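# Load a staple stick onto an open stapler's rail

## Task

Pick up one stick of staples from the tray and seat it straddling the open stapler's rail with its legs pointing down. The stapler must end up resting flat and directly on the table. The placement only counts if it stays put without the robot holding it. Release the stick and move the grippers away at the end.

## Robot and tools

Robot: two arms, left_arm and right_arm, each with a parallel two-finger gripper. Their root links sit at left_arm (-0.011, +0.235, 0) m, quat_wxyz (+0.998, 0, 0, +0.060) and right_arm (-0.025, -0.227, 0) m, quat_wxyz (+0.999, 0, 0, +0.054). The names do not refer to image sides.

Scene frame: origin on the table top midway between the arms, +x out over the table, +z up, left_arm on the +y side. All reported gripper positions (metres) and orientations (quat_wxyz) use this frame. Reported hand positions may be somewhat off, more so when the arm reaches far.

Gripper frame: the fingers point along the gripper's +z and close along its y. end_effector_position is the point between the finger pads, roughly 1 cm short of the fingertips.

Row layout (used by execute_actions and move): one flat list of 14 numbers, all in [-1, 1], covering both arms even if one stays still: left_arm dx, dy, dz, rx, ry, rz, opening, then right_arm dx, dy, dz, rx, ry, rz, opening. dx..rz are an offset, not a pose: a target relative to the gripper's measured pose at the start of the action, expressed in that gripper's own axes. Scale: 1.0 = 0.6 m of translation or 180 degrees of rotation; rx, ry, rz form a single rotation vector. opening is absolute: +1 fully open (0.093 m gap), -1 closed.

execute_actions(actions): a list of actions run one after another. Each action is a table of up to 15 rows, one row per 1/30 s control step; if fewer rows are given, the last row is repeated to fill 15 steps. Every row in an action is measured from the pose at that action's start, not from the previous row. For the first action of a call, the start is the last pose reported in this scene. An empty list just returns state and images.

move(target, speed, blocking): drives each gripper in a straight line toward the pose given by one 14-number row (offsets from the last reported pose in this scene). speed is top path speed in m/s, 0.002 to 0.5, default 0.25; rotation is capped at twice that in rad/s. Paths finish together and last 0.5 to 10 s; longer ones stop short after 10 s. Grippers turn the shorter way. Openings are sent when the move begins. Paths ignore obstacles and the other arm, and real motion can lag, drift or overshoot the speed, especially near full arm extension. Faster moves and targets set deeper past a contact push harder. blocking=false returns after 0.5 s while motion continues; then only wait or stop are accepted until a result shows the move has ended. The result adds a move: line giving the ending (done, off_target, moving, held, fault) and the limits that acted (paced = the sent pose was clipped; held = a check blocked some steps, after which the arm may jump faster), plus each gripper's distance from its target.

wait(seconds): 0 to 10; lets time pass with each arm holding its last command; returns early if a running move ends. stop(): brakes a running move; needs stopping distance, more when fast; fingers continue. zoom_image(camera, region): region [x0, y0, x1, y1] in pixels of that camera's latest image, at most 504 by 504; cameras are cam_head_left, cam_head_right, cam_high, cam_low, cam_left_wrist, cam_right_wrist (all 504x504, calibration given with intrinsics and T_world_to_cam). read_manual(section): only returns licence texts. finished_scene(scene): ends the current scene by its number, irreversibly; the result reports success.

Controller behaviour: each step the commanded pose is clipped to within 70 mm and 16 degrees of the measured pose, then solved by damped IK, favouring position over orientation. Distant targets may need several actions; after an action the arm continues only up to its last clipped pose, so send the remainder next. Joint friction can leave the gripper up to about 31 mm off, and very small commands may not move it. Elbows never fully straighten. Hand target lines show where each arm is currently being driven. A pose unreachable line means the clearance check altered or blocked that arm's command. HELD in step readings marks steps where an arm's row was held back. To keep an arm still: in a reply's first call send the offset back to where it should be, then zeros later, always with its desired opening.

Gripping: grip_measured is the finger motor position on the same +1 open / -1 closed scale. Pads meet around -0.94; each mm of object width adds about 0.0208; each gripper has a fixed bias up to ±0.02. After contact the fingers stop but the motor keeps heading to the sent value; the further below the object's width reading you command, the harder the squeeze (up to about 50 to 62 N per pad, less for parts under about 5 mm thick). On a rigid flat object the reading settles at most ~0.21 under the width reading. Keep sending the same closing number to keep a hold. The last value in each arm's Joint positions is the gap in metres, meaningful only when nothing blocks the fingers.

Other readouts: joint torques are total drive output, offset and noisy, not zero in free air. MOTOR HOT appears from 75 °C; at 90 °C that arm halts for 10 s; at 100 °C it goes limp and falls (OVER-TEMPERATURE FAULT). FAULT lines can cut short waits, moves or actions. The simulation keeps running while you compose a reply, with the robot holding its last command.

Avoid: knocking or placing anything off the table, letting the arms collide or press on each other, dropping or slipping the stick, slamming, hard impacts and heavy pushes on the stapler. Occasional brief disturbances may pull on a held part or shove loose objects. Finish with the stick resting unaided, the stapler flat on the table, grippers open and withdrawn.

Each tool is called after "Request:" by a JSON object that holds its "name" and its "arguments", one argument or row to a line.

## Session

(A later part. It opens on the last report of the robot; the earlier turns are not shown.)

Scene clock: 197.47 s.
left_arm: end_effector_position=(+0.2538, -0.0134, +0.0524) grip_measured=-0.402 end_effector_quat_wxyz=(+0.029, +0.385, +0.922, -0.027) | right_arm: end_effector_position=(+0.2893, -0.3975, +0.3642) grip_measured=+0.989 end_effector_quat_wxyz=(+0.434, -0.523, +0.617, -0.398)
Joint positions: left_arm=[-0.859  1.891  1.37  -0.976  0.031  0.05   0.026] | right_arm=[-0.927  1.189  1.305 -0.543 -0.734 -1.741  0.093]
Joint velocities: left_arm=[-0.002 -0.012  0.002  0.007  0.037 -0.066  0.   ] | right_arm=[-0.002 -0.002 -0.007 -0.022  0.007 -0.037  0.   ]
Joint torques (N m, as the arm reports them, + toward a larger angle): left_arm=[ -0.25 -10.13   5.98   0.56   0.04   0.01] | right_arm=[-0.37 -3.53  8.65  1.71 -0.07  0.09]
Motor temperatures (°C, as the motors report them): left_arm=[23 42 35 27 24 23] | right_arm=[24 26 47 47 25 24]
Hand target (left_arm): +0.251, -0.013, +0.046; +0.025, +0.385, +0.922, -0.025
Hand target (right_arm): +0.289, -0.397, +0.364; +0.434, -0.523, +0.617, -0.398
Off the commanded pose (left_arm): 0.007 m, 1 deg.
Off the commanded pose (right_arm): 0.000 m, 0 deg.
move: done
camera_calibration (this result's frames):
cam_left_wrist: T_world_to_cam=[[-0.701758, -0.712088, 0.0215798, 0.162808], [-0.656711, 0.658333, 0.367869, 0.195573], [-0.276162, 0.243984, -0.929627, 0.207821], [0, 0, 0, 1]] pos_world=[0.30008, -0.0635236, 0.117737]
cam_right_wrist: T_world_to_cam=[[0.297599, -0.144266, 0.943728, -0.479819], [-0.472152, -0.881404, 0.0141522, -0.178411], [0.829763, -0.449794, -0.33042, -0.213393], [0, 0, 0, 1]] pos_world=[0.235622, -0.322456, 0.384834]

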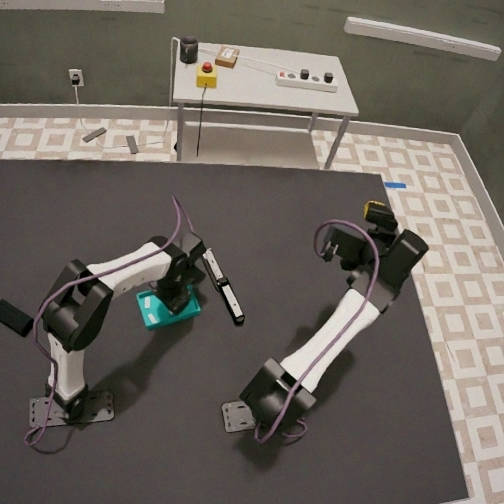

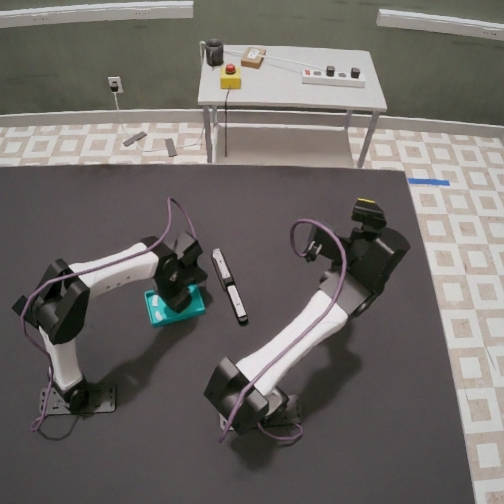

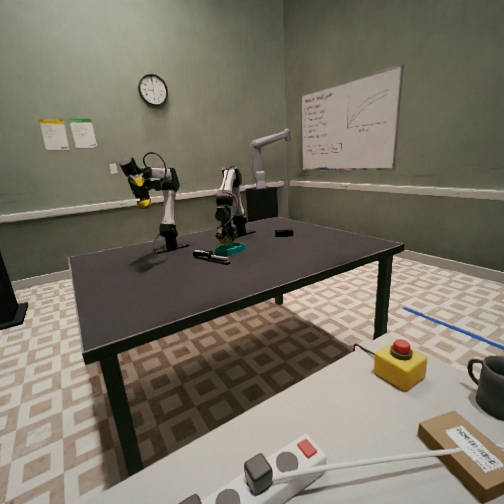

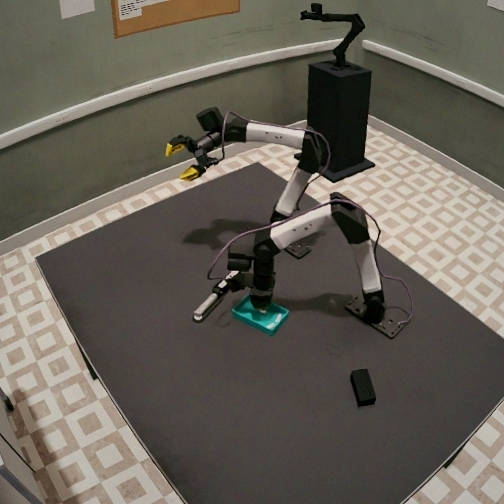

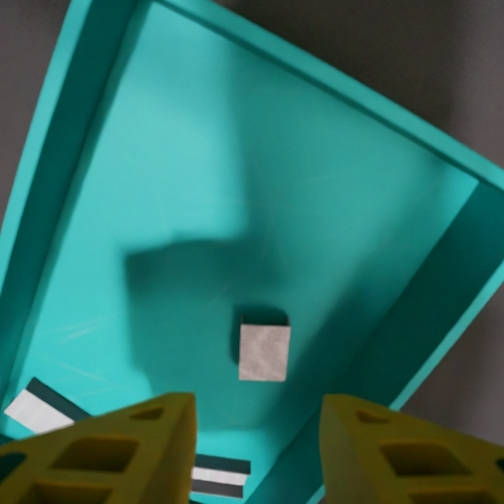

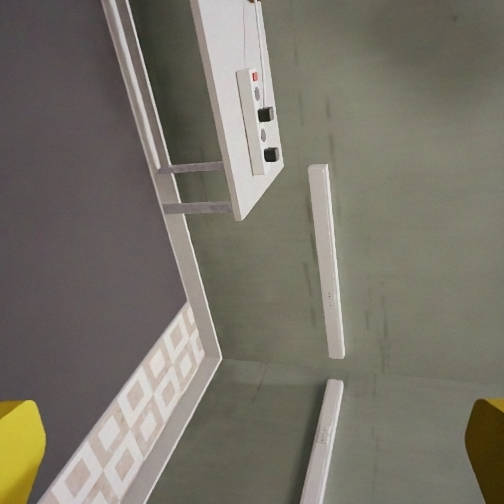

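Request:
{"name": "move", "arguments": {
  "target": [0.012,0,0.02,0,0.06,0,-0.55,0,0,0,0,0,0,1],
  "speed": 0.04
}}

Scene clock: 215.47 s.
left_arm: end_effector_position=(+0.2479, -0.0073, +0.0388) grip_measured=-0.548 end_effector_quat_wxyz=(-0.056, +0.384, +0.922, +0.006) | right_arm: end_effector_position=(+0.2893, -0.3975, +0.3642) grip_measured=+0.989 end_effector_quat_wxyz=(+0.434, -0.523, +0.617, -0.398)
Joint positions: left_arm=[-0.859  2.037  1.518 -1.161  0.028  0.05   0.019] | right_arm=[-0.927  1.189  1.305 -0.543 -0.734 -1.741  0.093]
Joint velocities: left_arm=[-0.002 -0.012  0.002 -0.066 -0.007  0.007 -0.   ] | right_arm=[ 0.012  0.002  0.007 -0.022 -0.007 -0.037 -0.002]
Joint torques (N m, as the arm reports them, + toward a larger angle): left_arm=[ -0.21 -11.03   8.41   0.02  -0.04   0.04] | right_arm=[-0.29 -3.73  8.73  1.78 -0.08  0.09]
Motor temperatures (°C, as the motors report them): left_arm=[23 42 35 27 24 23] | right_arm=[24 26 48 47 25 24]
Hand target (left_arm): +0.249, -0.009, +0.039; -0.057, +0.386, +0.921, +0.010
Hand target (right_arm): +0.289, -0.397, +0.364; +0.434, -0.523, +0.617, -0.398
Off the commanded pose (left_arm): 0.003 m, 1 deg.
Off the commanded pose (right_arm): 0.000 m, 0 deg.
move: done
camera_calibration (this result's frames):
cam_left_wrist: T_world_to_cam=[[-0.698685, -0.71499, 0.0250671, 0.162376], [-0.596679, 0.601688, 0.530985, 0.171041], [-0.394732, 0.356034, -0.84701, 0.21901], [0, 0, 0, 1]] pos_world=[0.301956, -0.0647911, 0.0906131]
cam_right_wrist: T_world_to_cam=[[0.297599, -0.144266, 0.943728, -0.479819], [-0.472152, -0.881404, 0.0141522, -0.178411], [0.829763, -0.449794, -0.33042, -0.213393], [0, 0, 0, 1]] pos_world=[0.235622, -0.322456, 0.384834]

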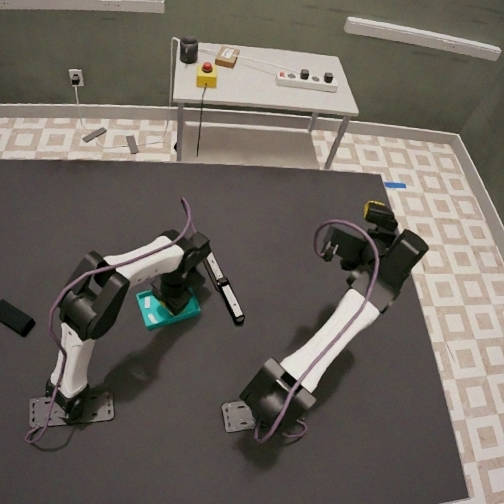

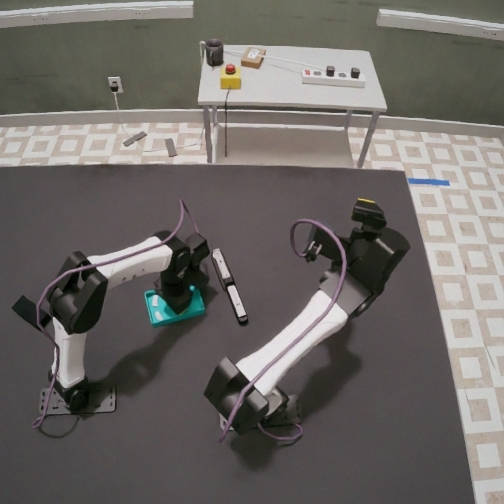

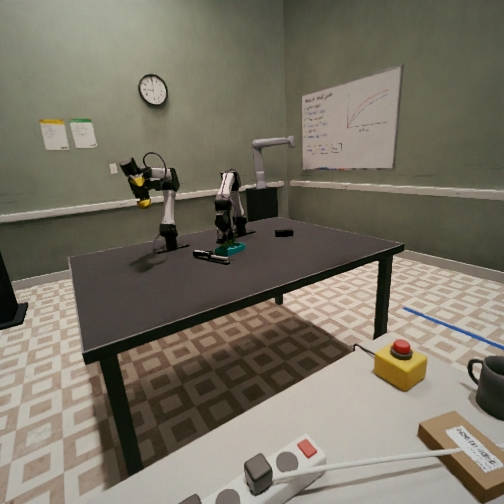

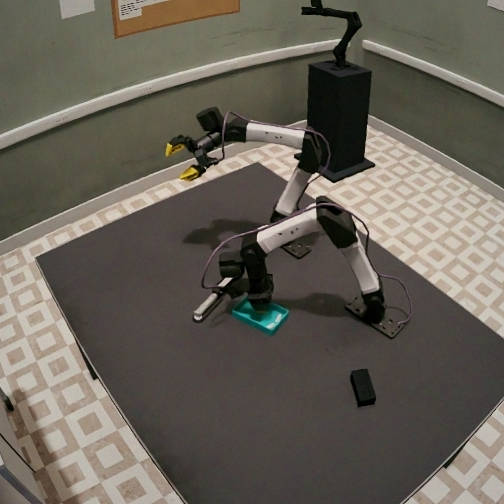

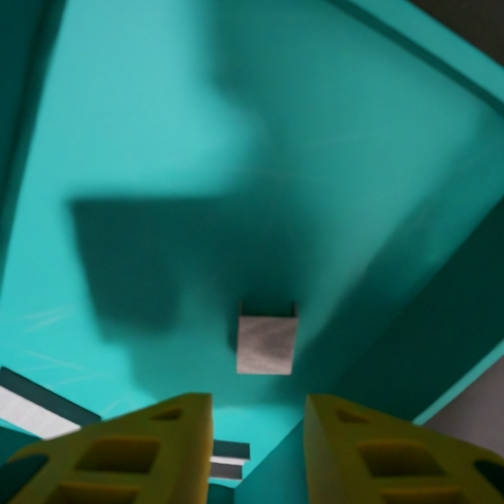

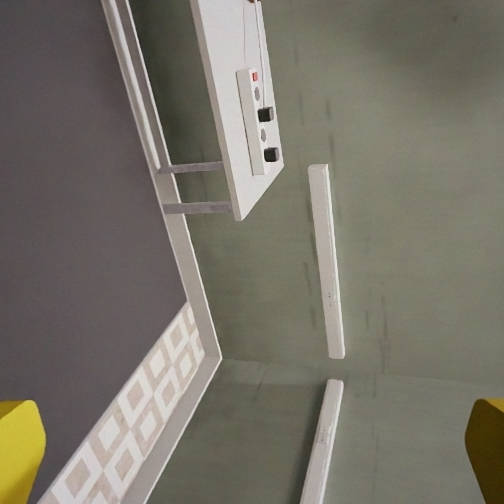

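Request:
{"name": "move", "arguments": {
  "target": [-0.03,0,0,0,0,0,-0.55,0,0,0,0,0,0,1],
  "speed": 0.03
}}

Request:
{"name": "move", "arguments": {
  "target": [0,0,0.022,0,0,0,-0.55,0,0,0,0,0,0,1],
  "speed": 0.02
}}

Scene clock: 226.47 s.
left_arm: end_effector_position=(+0.2597, -0.0180, +0.0363) grip_measured=-0.548 end_effector_quat_wxyz=(-0.054, +0.384, +0.922, +0.005) | right_arm: end_effector_position=(+0.2893, -0.3975, +0.3642) grip_measured=+0.989 end_effector_quat_wxyz=(+0.434, -0.523, +0.617, -0.398)
Joint positions: left_arm=[-0.859  2.095  1.595 -1.176  0.028  0.05   0.019] | right_arm=[-0.927  1.189  1.305 -0.543 -0.734 -1.741  0.093]
Joint velocities: left_arm=[ 0.007  0.007  0.007 -0.022 -0.007 -0.022 -0.001] | right_arm=[-0.007 -0.002  0.002 -0.037  0.007 -0.066  0.001]
Joint torques (N m, as the arm reports them, + toward a larger angle): left_arm=[ -0.14 -11.72   8.52   0.02   0.03   0.05] | right_arm=[-0.38 -3.65  8.7   1.75 -0.05  0.12]
Motor temperatures (°C, as the motors report them): left_arm=[23 43 35 27 24 23] | right_arm=[24 26 48 47 25 24]
Hand target (left_arm): +0.260, -0.020, +0.037; -0.056, +0.384, +0.922, +0.006
Hand target (right_arm): +0.289, -0.397, +0.364; +0.434, -0.523, +0.617, -0.398
Off the commanded pose (left_arm): 0.002 m, 0 deg.
Off the commanded pose (right_arm): 0.000 m, 0 deg.
move: done
camera_calibration (this result's frames):
cam_left_wrist: T_world_to_cam=[[-0.698783, -0.7149, 0.0248876, 0.16301], [-0.598764, 0.603593, 0.526457, 0.186671], [-0.391386, 0.352978, -0.849837, 0.224536], [0, 0, 0, 1]] pos_world=[0.313561, -0.0753932, 0.0884878]
cam_right_wrist: T_world_to_cam=[[0.297599, -0.144266, 0.943728, -0.479819], [-0.472152, -0.881404, 0.0141522, -0.178411], [0.829763, -0.449794, -0.33042, -0.213393], [0, 0, 0, 1]] pos_world=[0.235622, -0.322456, 0.384834]

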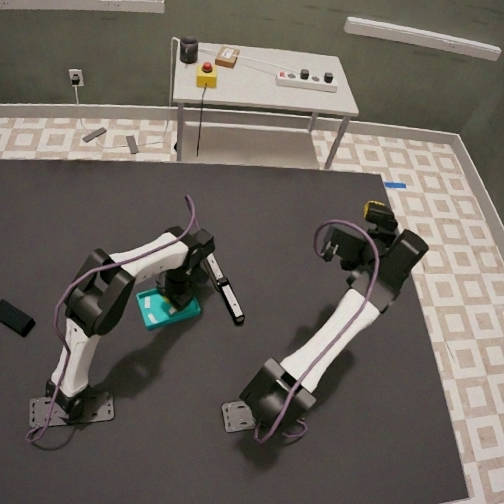

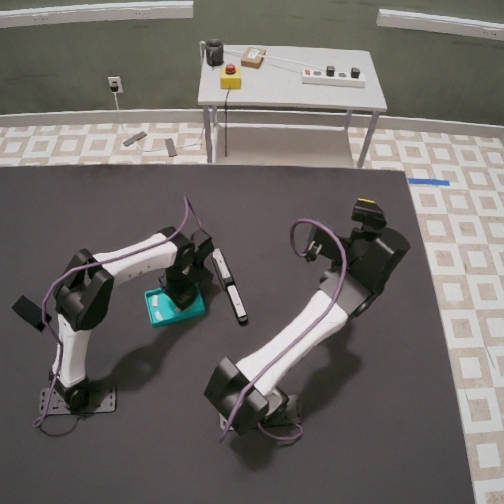

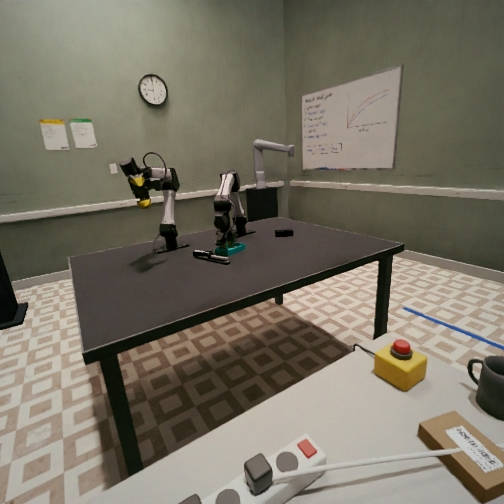

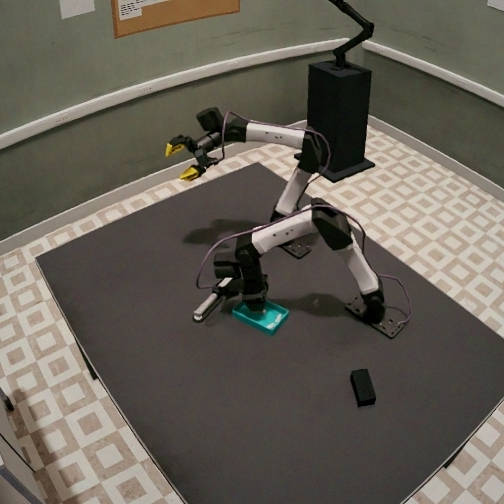

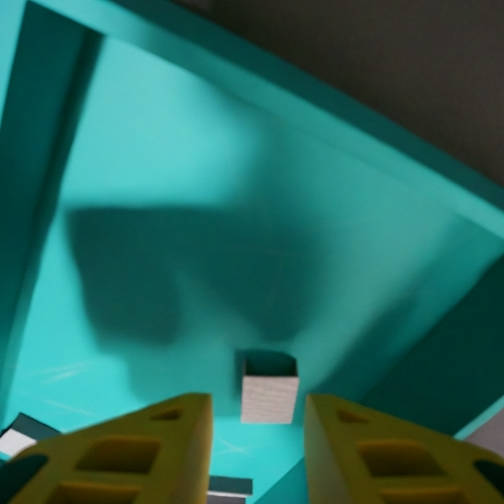

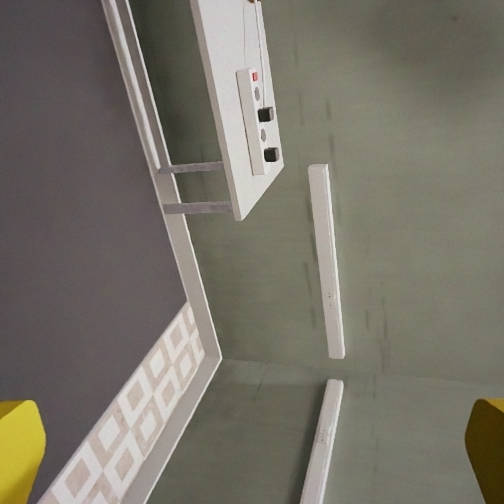

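Scene clock: 227.37 s.
left_arm: end_effector_position=(+0.2603, -0.0186, +0.0299) grip_measured=-0.548 end_effector_quat_wxyz=(-0.049, +0.384, +0.922, +0.003) | right_arm: end_effector_position=(+0.2893, -0.3975, +0.3642) grip_measured=+0.989 end_effector_quat_wxyz=(+0.434, -0.523, +0.617, -0.398)
Joint positions: left_arm=[-0.859  2.095  1.57  -1.14   0.028  0.05   0.019] | right_arm=[-0.927  1.189  1.305 -0.543 -0.734 -1.741  0.093]
Joint velocities: left_arm=[-0.002  0.022 -0.002  0.022 -0.007  0.037 -0.   ] | right_arm=[-0.007 -0.002 -0.012 -0.037 -0.037 -0.007 -0.   ]
Joint torques (N m, as the arm reports them, + toward a larger angle): left_arm=[  0.12 -11.9    5.37   0.23   0.     0.04] | right_arm=[-0.33 -3.65  8.61  1.77 -0.07  0.12]
Motor temperatures (°C, as the motors report them): left_arm=[23 43 35 27 24 23] | right_arm=[24 26 48 47 25 24]
Hand target (left_arm): +0.258, -0.017, +0.023; -0.054, +0.384, +0.922, +0.005
Hand target (right_arm): +0.289, -0.397, +0.364; +0.434, -0.523, +0.617, -0.398
Off the commanded pose (left_arm): 0.007 m, 1 deg.
Off the commanded pose (right_arm): 0.000 m, 0 deg.
move: done
camera_calibration (this result's frames):
cam_left_wrist: T_world_to_cam=[[-0.698978, -0.714722, 0.0245264, 0.163263], [-0.60288, 0.607353, 0.517357, 0.192176], [-0.384663, 0.346835, -0.855418, 0.217879], [0, 0, 0, 1]] pos_world=[0.313786, -0.0755992, 0.0829494]
cam_right_wrist: T_world_to_cam=[[0.297599, -0.144266, 0.943728, -0.479819], [-0.472152, -0.881404, 0.0141522, -0.178411], [0.829763, -0.449794, -0.33042, -0.213393], [0, 0, 0, 1]] pos_world=[0.235622, -0.322456, 0.384834]

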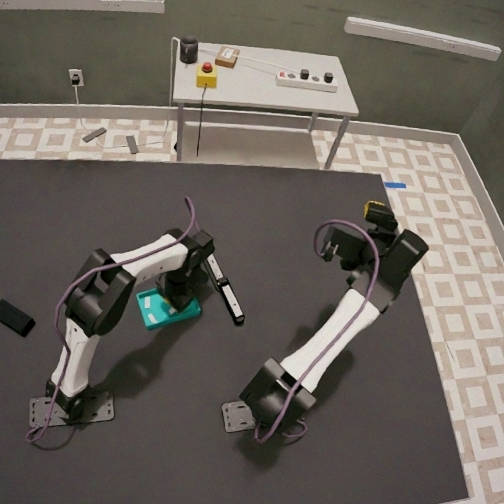

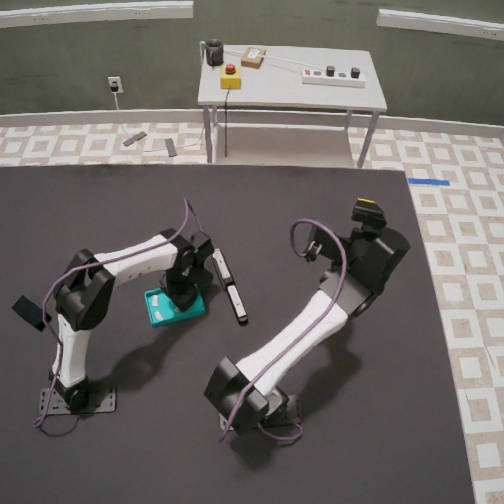

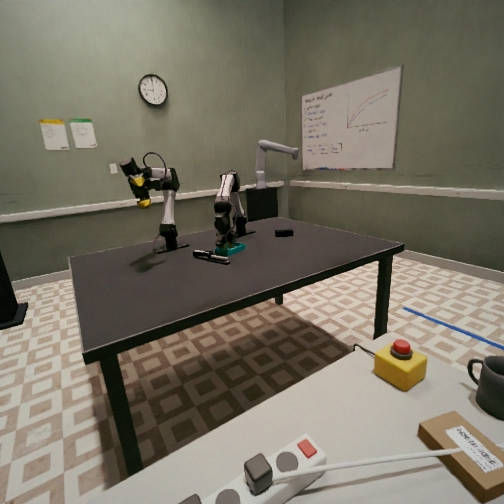

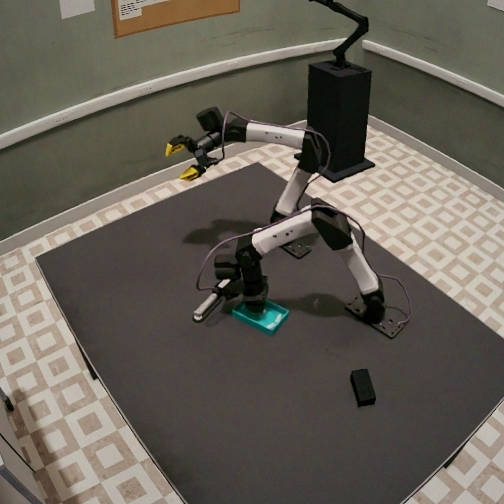

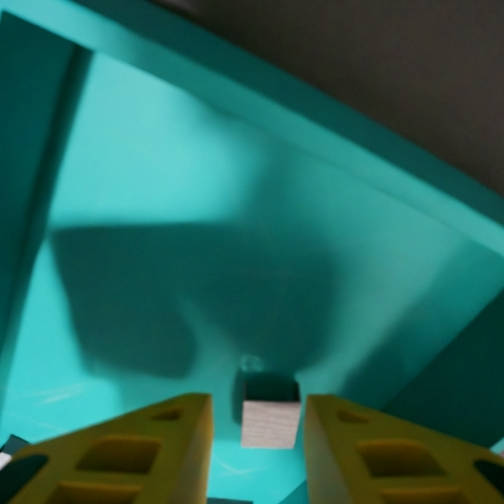

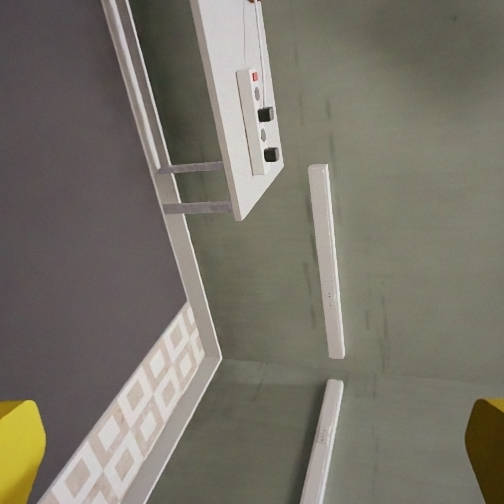

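Request:
{"name": "move", "arguments": {
  "target": [0.022,-0.005,0,0,0,0,-0.5,0,0,0,0,0,0,1],
  "speed": 0.02
}}

Request:
{"name": "move", "arguments": {
  "target": [0,0,0.025,0,0,0,-0.5,0,0,0,0,0,0,1],
  "speed": 0.02
}}

Request:
{"name": "zoom_image", "arguments": {
  "camera": "cam_low",
  "region": [190,220,270,270]
}}

Scene clock: 239.00 s.
left_arm: end_effector_position=(+0.2514, -0.0104, +0.0301) grip_measured=-0.502 end_effector_quat_wxyz=(-0.054, +0.384, +0.922, +0.005) | right_arm: end_effector_position=(+0.2893, -0.3975, +0.3642) grip_measured=+0.989 end_effector_quat_wxyz=(+0.434, -0.523, +0.617, -0.398)
Joint positions: left_arm=[-0.859  2.06   1.515 -1.131  0.028  0.05   0.021] | right_arm=[-0.927  1.189  1.305 -0.543 -0.734 -1.741  0.093]
Joint velocities: left_arm=[ 0.002  0.002 -0.002  0.037 -0.022  0.037 -0.   ] | right_arm=[-0.007  0.002  0.017 -0.022 -0.081 -0.007  0.001]
Joint torques (N m, as the arm reports them, + toward a larger angle): left_arm=[ -0.35 -13.81   5.31   0.21   0.     0.  ] | right_arm=[-0.33 -3.58  8.67  1.75 -0.1   0.12]
Motor temperatures (°C, as the motors report them): left_arm=[23 44 34 26 24 23] | right_arm=[24 26 48 48 25 24]
Hand target (left_arm): +0.249, -0.011, +0.031; -0.049, +0.384, +0.922, +0.003
Hand target (right_arm): +0.289, -0.397, +0.364; +0.434, -0.523, +0.617, -0.398
Off the commanded pose (left_arm): 0.003 m, 1 deg.
Off the commanded pose (right_arm): 0.000 m, 0 deg.
move: done
camera_calibration (this result's frames):
cam_left_wrist: T_world_to_cam=[[-0.698783, -0.7149, 0.0248876, 0.162783], [-0.598764, 0.603593, 0.526457, 0.180332], [-0.391386, 0.352978, -0.849837, 0.213334], [0, 0, 0, 1]] pos_world=[0.305223, -0.0677756, 0.0823108]
cam_right_wrist: T_world_to_cam=[[0.297599, -0.144266, 0.943728, -0.479819], [-0.472152, -0.881404, 0.0141522, -0.178411], [0.829763, -0.449794, -0.33042, -0.213393], [0, 0, 0, 1]] pos_world=[0.235622, -0.322456, 0.384834]

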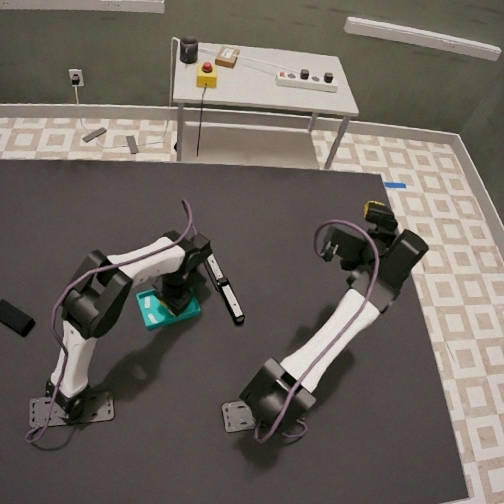

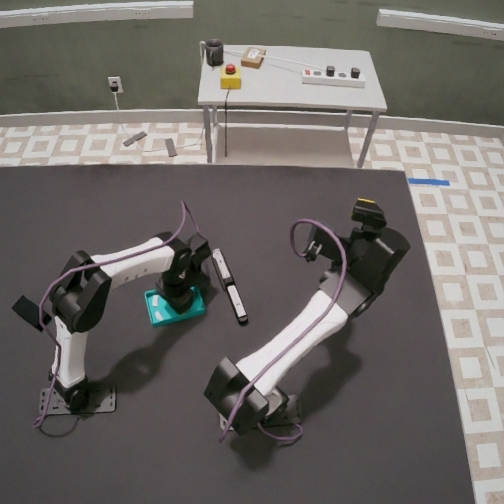

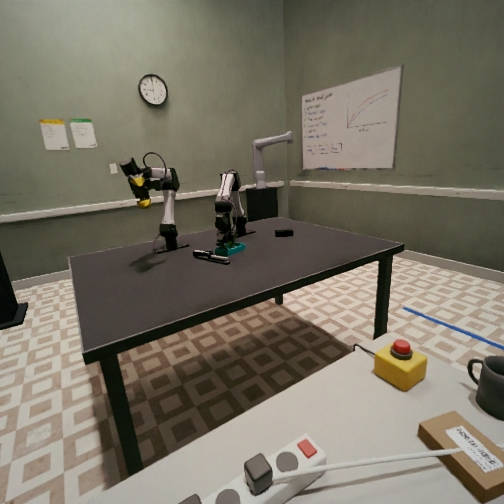

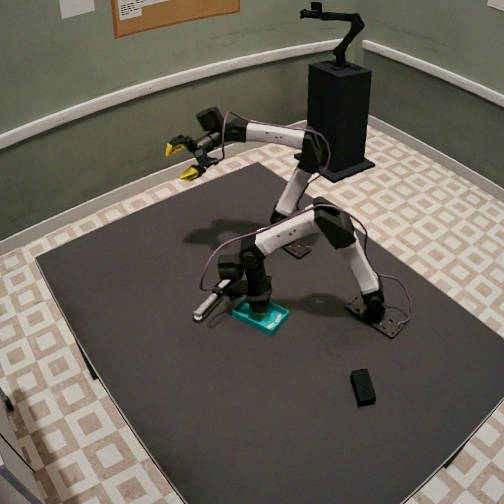

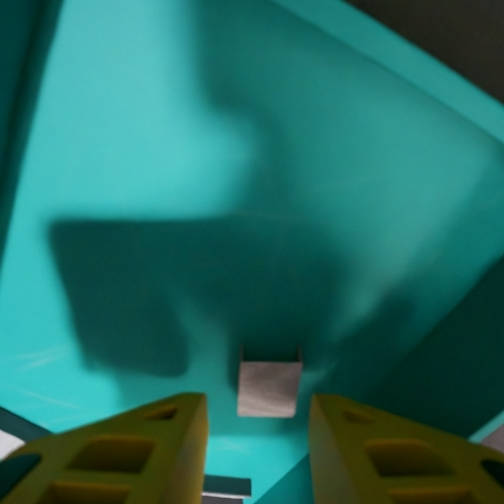

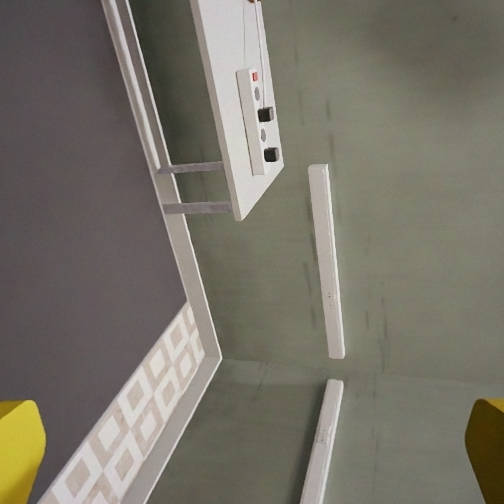

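Scene clock: 239.97 s.
left_arm: end_effector_position=(+0.2528, -0.0117, +0.0263) grip_measured=-0.502 end_effector_quat_wxyz=(-0.048, +0.384, +0.922, +0.003) | right_arm: end_effector_position=(+0.2893, -0.3975, +0.3642) grip_measured=+0.989 end_effector_quat_wxyz=(+0.434, -0.523, +0.617, -0.398)
Joint positions: left_arm=[-0.859  2.06   1.501 -1.104  0.028  0.05   0.021] | right_arm=[-0.927  1.189  1.305 -0.543 -0.734 -1.741  0.093]
Joint velocities: left_arm=[ 0.007 -0.002 -0.007  0.051 -0.007  0.051 -0.   ] | right_arm=[-0.012  0.007  0.007  0.051  0.007  0.007 -0.001]
Joint torques (N m, as the arm reports them, + toward a larger angle): left_arm=[  0.06 -11.18   4.09   0.38   0.01   0.05] | right_arm=[-0.24 -3.57  8.57  1.72 -0.07  0.12]
Motor temperatures (°C, as the motors report them): left_arm=[23 44 34 26 24 23] | right_arm=[24 26 48 48 25 24]
Hand target (left_arm): +0.250, -0.009, +0.015; -0.054, +0.384, +0.922, +0.005
Hand target (right_arm): +0.289, -0.397, +0.364; +0.434, -0.523, +0.617, -0.398
Off the commanded pose (left_arm): 0.012 m, 1 deg.
Off the commanded pose (right_arm): 0.000 m, 0 deg.
move: off_target (left_arm)
camera_calibration (this result's frames):
cam_left_wrist: T_world_to_cam=[[-0.699013, -0.714691, 0.0244616, 0.163014], [-0.603607, 0.608018, 0.515726, 0.185508], [-0.383458, 0.345734, -0.856404, 0.209215], [0, 0, 0, 1]] pos_world=[0.306148, -0.0686205, 0.0795136]
cam_right_wrist: T_world_to_cam=[[0.297599, -0.144266, 0.943728, -0.479819], [-0.472152, -0.881404, 0.0141522, -0.178411], [0.829763, -0.449794, -0.33042, -0.213393], [0, 0, 0, 1]] pos_world=[0.235622, -0.322456, 0.384834]

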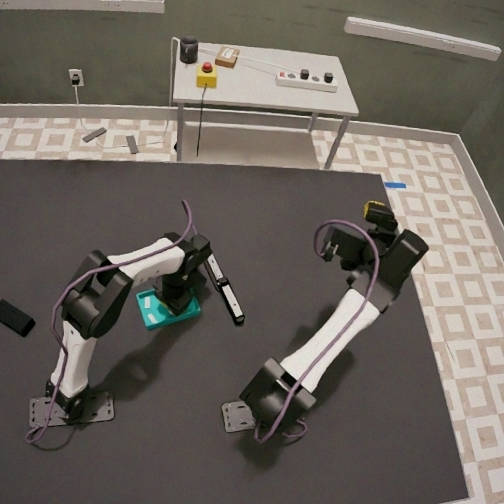

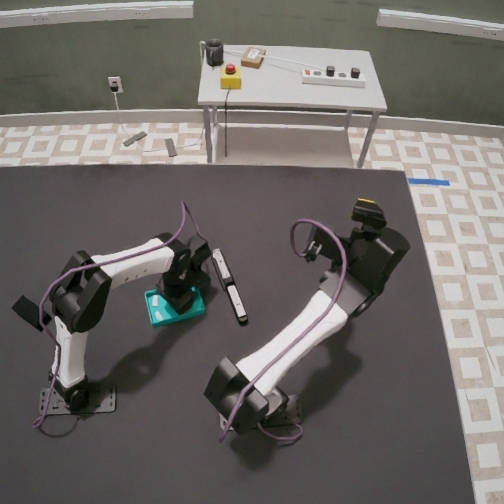

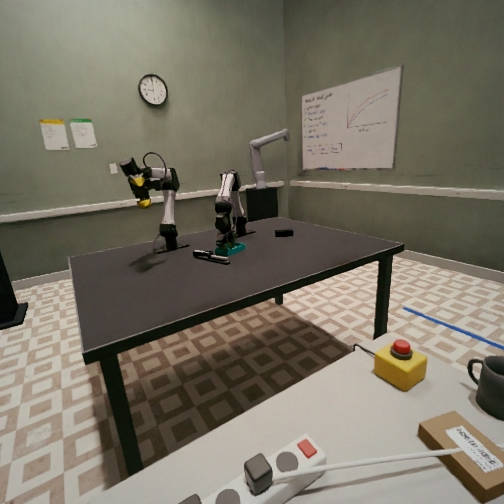

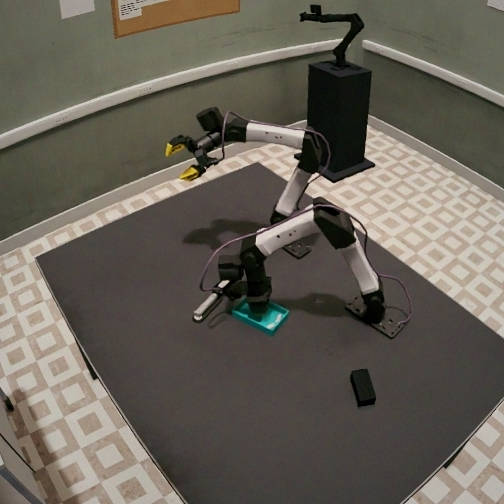

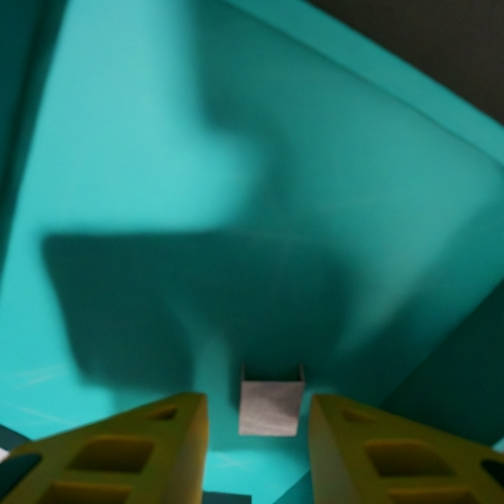

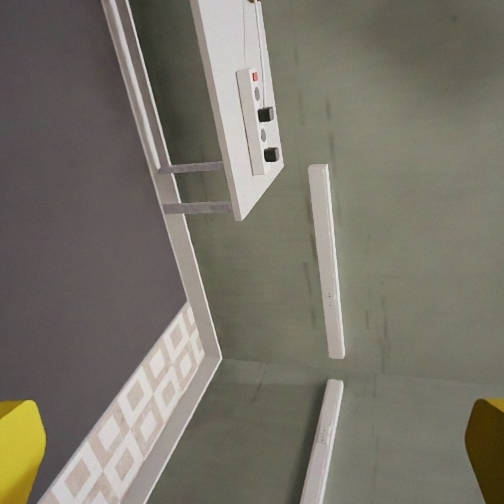

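Region (190, 220, 270, 270) of cam_low's 504x504 image, scaled by 6.300, with more detail than that image has; it fills the top 315 rows of this view, and the rest is white.

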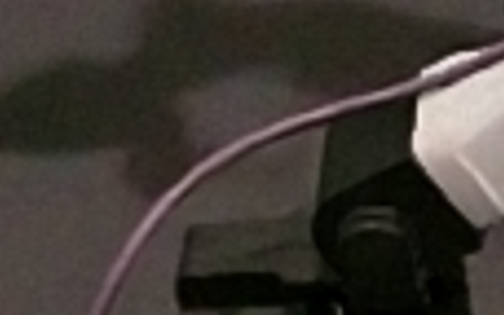

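Try closing here.

Request:
{"name": "execute_actions", "arguments": {
  "actions": [
    [[0,0,0,0,0,0,-0.82,0,0,0,0,0,0,1]],
    [[0,0,0,0,0,0,-0.82,0,0,0,0,0,0,1]]
  ]
}}

Request:
{"name": "move", "arguments": {
  "target": [0,0,-0.1,0,0,0,-0.82,0,0,0,0,0,0,1],
  "speed": 0.05
}}

Scene clock: 245.37 s.
left_arm: end_effector_position=(+0.2528, -0.0116, +0.0263) grip_measured=-0.818 end_effector_quat_wxyz=(-0.048, +0.384, +0.922, +0.003) | right_arm: end_effector_position=(+0.2893, -0.3975, +0.3642) grip_measured=+0.989 end_effector_quat_wxyz=(+0.434, -0.523, +0.617, -0.398)
Joint positions: left_arm=[-0.859  2.06   1.501 -1.105  0.027  0.05   0.006] | right_arm=[-0.927  1.189  1.305 -0.543 -0.734 -1.741  0.093]
Joint velocities: left_arm=[ 0.007  0.007  0.002 -0.022 -0.037 -0.037 -0.001] | right_arm=[-0.007  0.017  0.007 -0.022  0.007 -0.007 -0.001]
Joint torques (N m, as the arm reports them, + toward a larger angle): left_arm=[  0.14 -12.33   6.74   0.15   0.02   0.06] | right_arm=[-0.5  -3.56  8.76  1.75 -0.06  0.1 ]
Motor temperatures (°C, as the motors report them): left_arm=[23 44 34 26 24 23] | right_arm=[24 26 48 48 25 24]
Hand target (left_arm): +0.253, -0.012, +0.026; -0.048, +0.384, +0.922, +0.003
Hand target (right_arm): +0.289, -0.397, +0.364; +0.434, -0.523, +0.617, -0.398
Off the commanded pose (left_arm): 0.000 m, 0 deg.
Off the commanded pose (right_arm): 0.000 m, 0 deg.
Step readings (end_effector_position; steps 1 to 15: 1st action; 16 to 30: 2nd action):
0: left_arm (+0.2528, -0.0117, +0.0263) | right_arm (+0.2893, -0.3975, +0.3642)
1: left_arm (+0.2528, -0.0117, +0.0263) | right_arm (+0.2893, -0.3975, +0.3642)
2: left_arm (+0.2528, -0.0117, +0.0263) | right_arm (+0.2893, -0.3975, +0.3642)
4: left_arm (+0.2528, -0.0116, +0.0263) | right_arm (+0.2893, -0.3975, +0.3642)
8: left_arm (+0.2528, -0.0116, +0.0263) | right_arm (+0.2893, -0.3975, +0.3642)
15: left_arm (+0.2528, -0.0116, +0.0263) | right_arm (+0.2893, -0.3975, +0.3642)
16: left_arm (+0.2528, -0.0116, +0.0263) | right_arm (+0.2893, -0.3975, +0.3642)
17: left_arm (+0.2528, -0.0116, +0.0263) | right_arm (+0.2893, -0.3975, +0.3642)
19: left_arm (+0.2528, -0.0116, +0.0263) | right_arm (+0.2893, -0.3975, +0.3642)
23: left_arm (+0.2528, -0.0116, +0.0263) | right_arm (+0.2893, -0.3975, +0.3642)
30: end_effector_position above
camera_calibration (this result's frames):
cam_left_wrist: T_world_to_cam=[[-0.699037, -0.714679, 0.024095, 0.163091], [-0.603573, 0.607761, 0.516068, 0.185402], [-0.383467, 0.346208, -0.856209, 0.209176], [0, 0, 0, 1]] pos_world=[0.306122, -0.0685414, 0.0794884]
cam_right_wrist: T_world_to_cam=[[0.297599, -0.144266, 0.943728, -0.479819], [-0.472152, -0.881404, 0.0141522, -0.178411], [0.829763, -0.449794, -0.33042, -0.213393], [0, 0, 0, 1]] pos_world=[0.235622, -0.322456, 0.384834]

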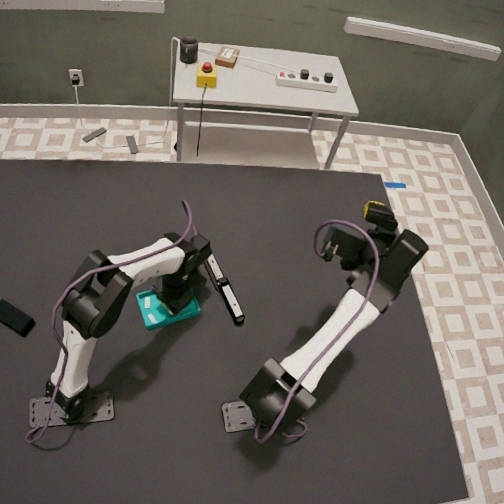

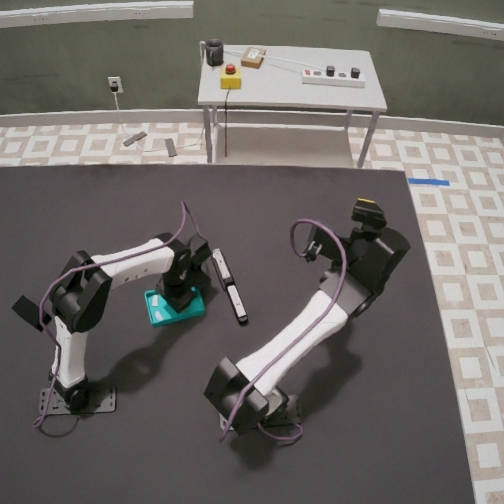

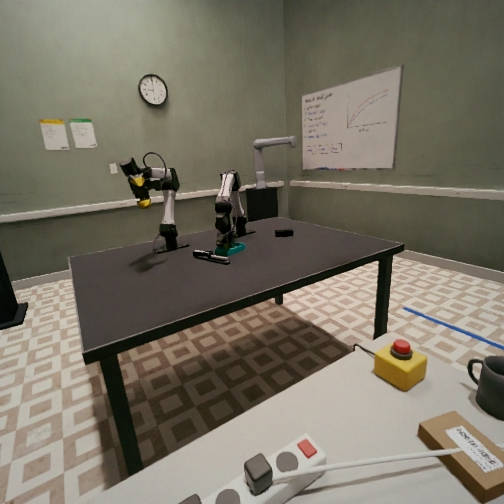

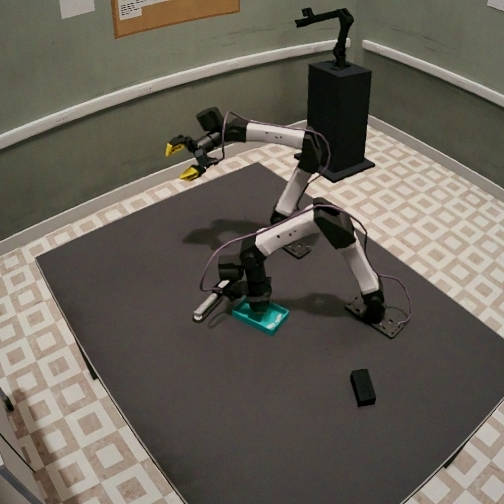

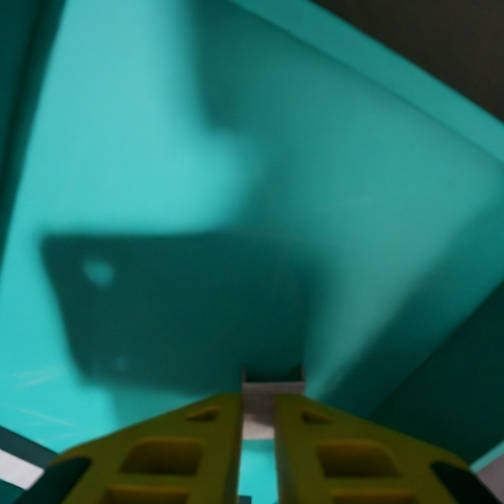

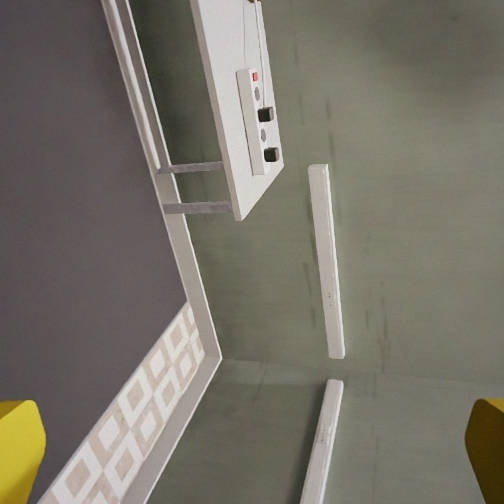

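Scene clock: 247.03 s.
left_arm: end_effector_position=(+0.2551, -0.0138, +0.0767) grip_measured=-0.818 end_effector_quat_wxyz=(-0.058, +0.384, +0.922, +0.006) | right_arm: end_effector_position=(+0.2893, -0.3975, +0.3642) grip_measured=+0.989 end_effector_quat_wxyz=(+0.434, -0.523, +0.617, -0.398)
Joint positions: left_arm=[-0.859  2.049  1.687 -1.323  0.027  0.05   0.006] | right_arm=[-0.927  1.189  1.305 -0.543 -0.734 -1.741  0.093]
Joint velocities: left_arm=[-0.012 -0.012  0.007 -0.007 -0.007 -0.007  0.   ] | right_arm=[-0.007  0.002  0.002 -0.066 -0.022 -0.037 -0.   ]
Joint torques (N m, as the arm reports them, + toward a larger angle): left_arm=[  0.48 -13.98   8.61   0.02   0.03   0.07] | right_arm=[-0.43 -3.63  8.78  1.74 -0.08  0.09]
Motor temperatures (°C, as the motors report them): left_arm=[23 45 34 26 24 23] | right_arm=[24 26 48 48 25 24]
Hand target (left_arm): +0.258, -0.014, +0.086; -0.048, +0.384, +0.922, +0.003
Hand target (right_arm): +0.289, -0.397, +0.364; +0.434, -0.523, +0.617, -0.398
Off the commanded pose (left_arm): 0.010 m, 1 deg.
Off the commanded pose (right_arm): 0.000 m, 0 deg.
move: done
camera_calibration (this result's frames):
cam_left_wrist: T_world_to_cam=[[-0.698659, -0.715025, 0.0248035, 0.161828], [-0.59544, 0.600332, 0.533903, 0.15856], [-0.396645, 0.358247, -0.845182, 0.256703], [0, 0, 0, 1]] pos_world=[0.309295, -0.0714402, 0.128291]
cam_right_wrist: T_world_to_cam=[[0.297599, -0.144266, 0.943728, -0.479819], [-0.472152, -0.881404, 0.0141522, -0.178411], [0.829763, -0.449794, -0.33042, -0.213393], [0, 0, 0, 1]] pos_world=[0.235622, -0.322456, 0.384834]

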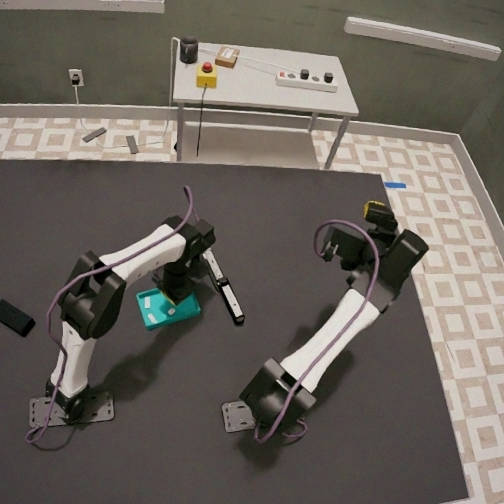

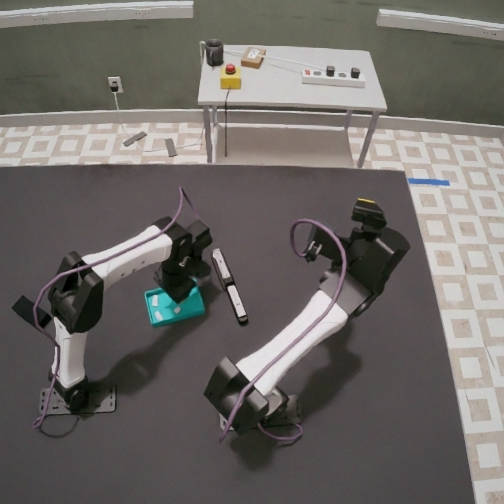

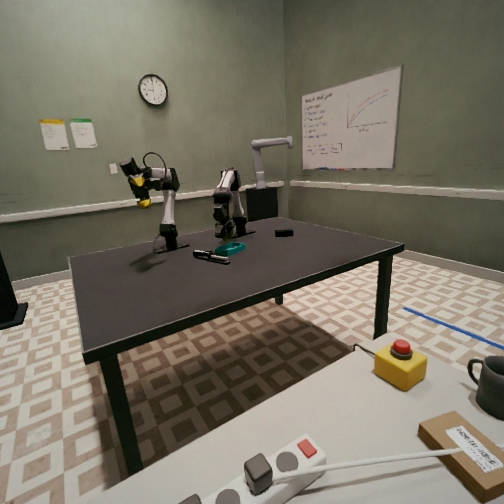

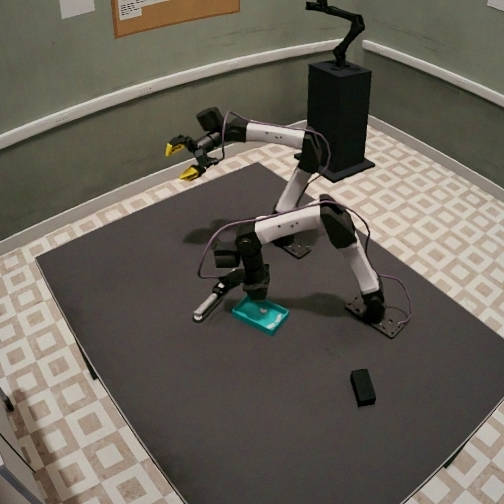

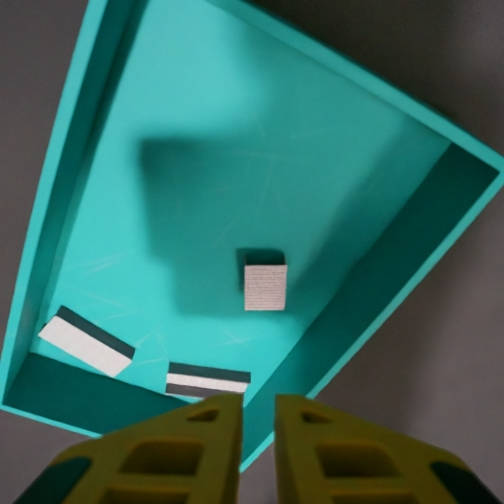

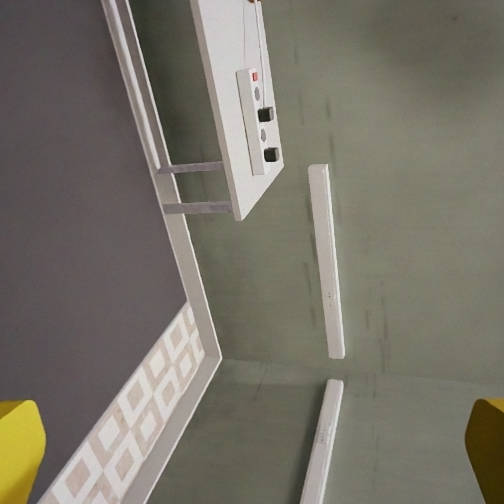

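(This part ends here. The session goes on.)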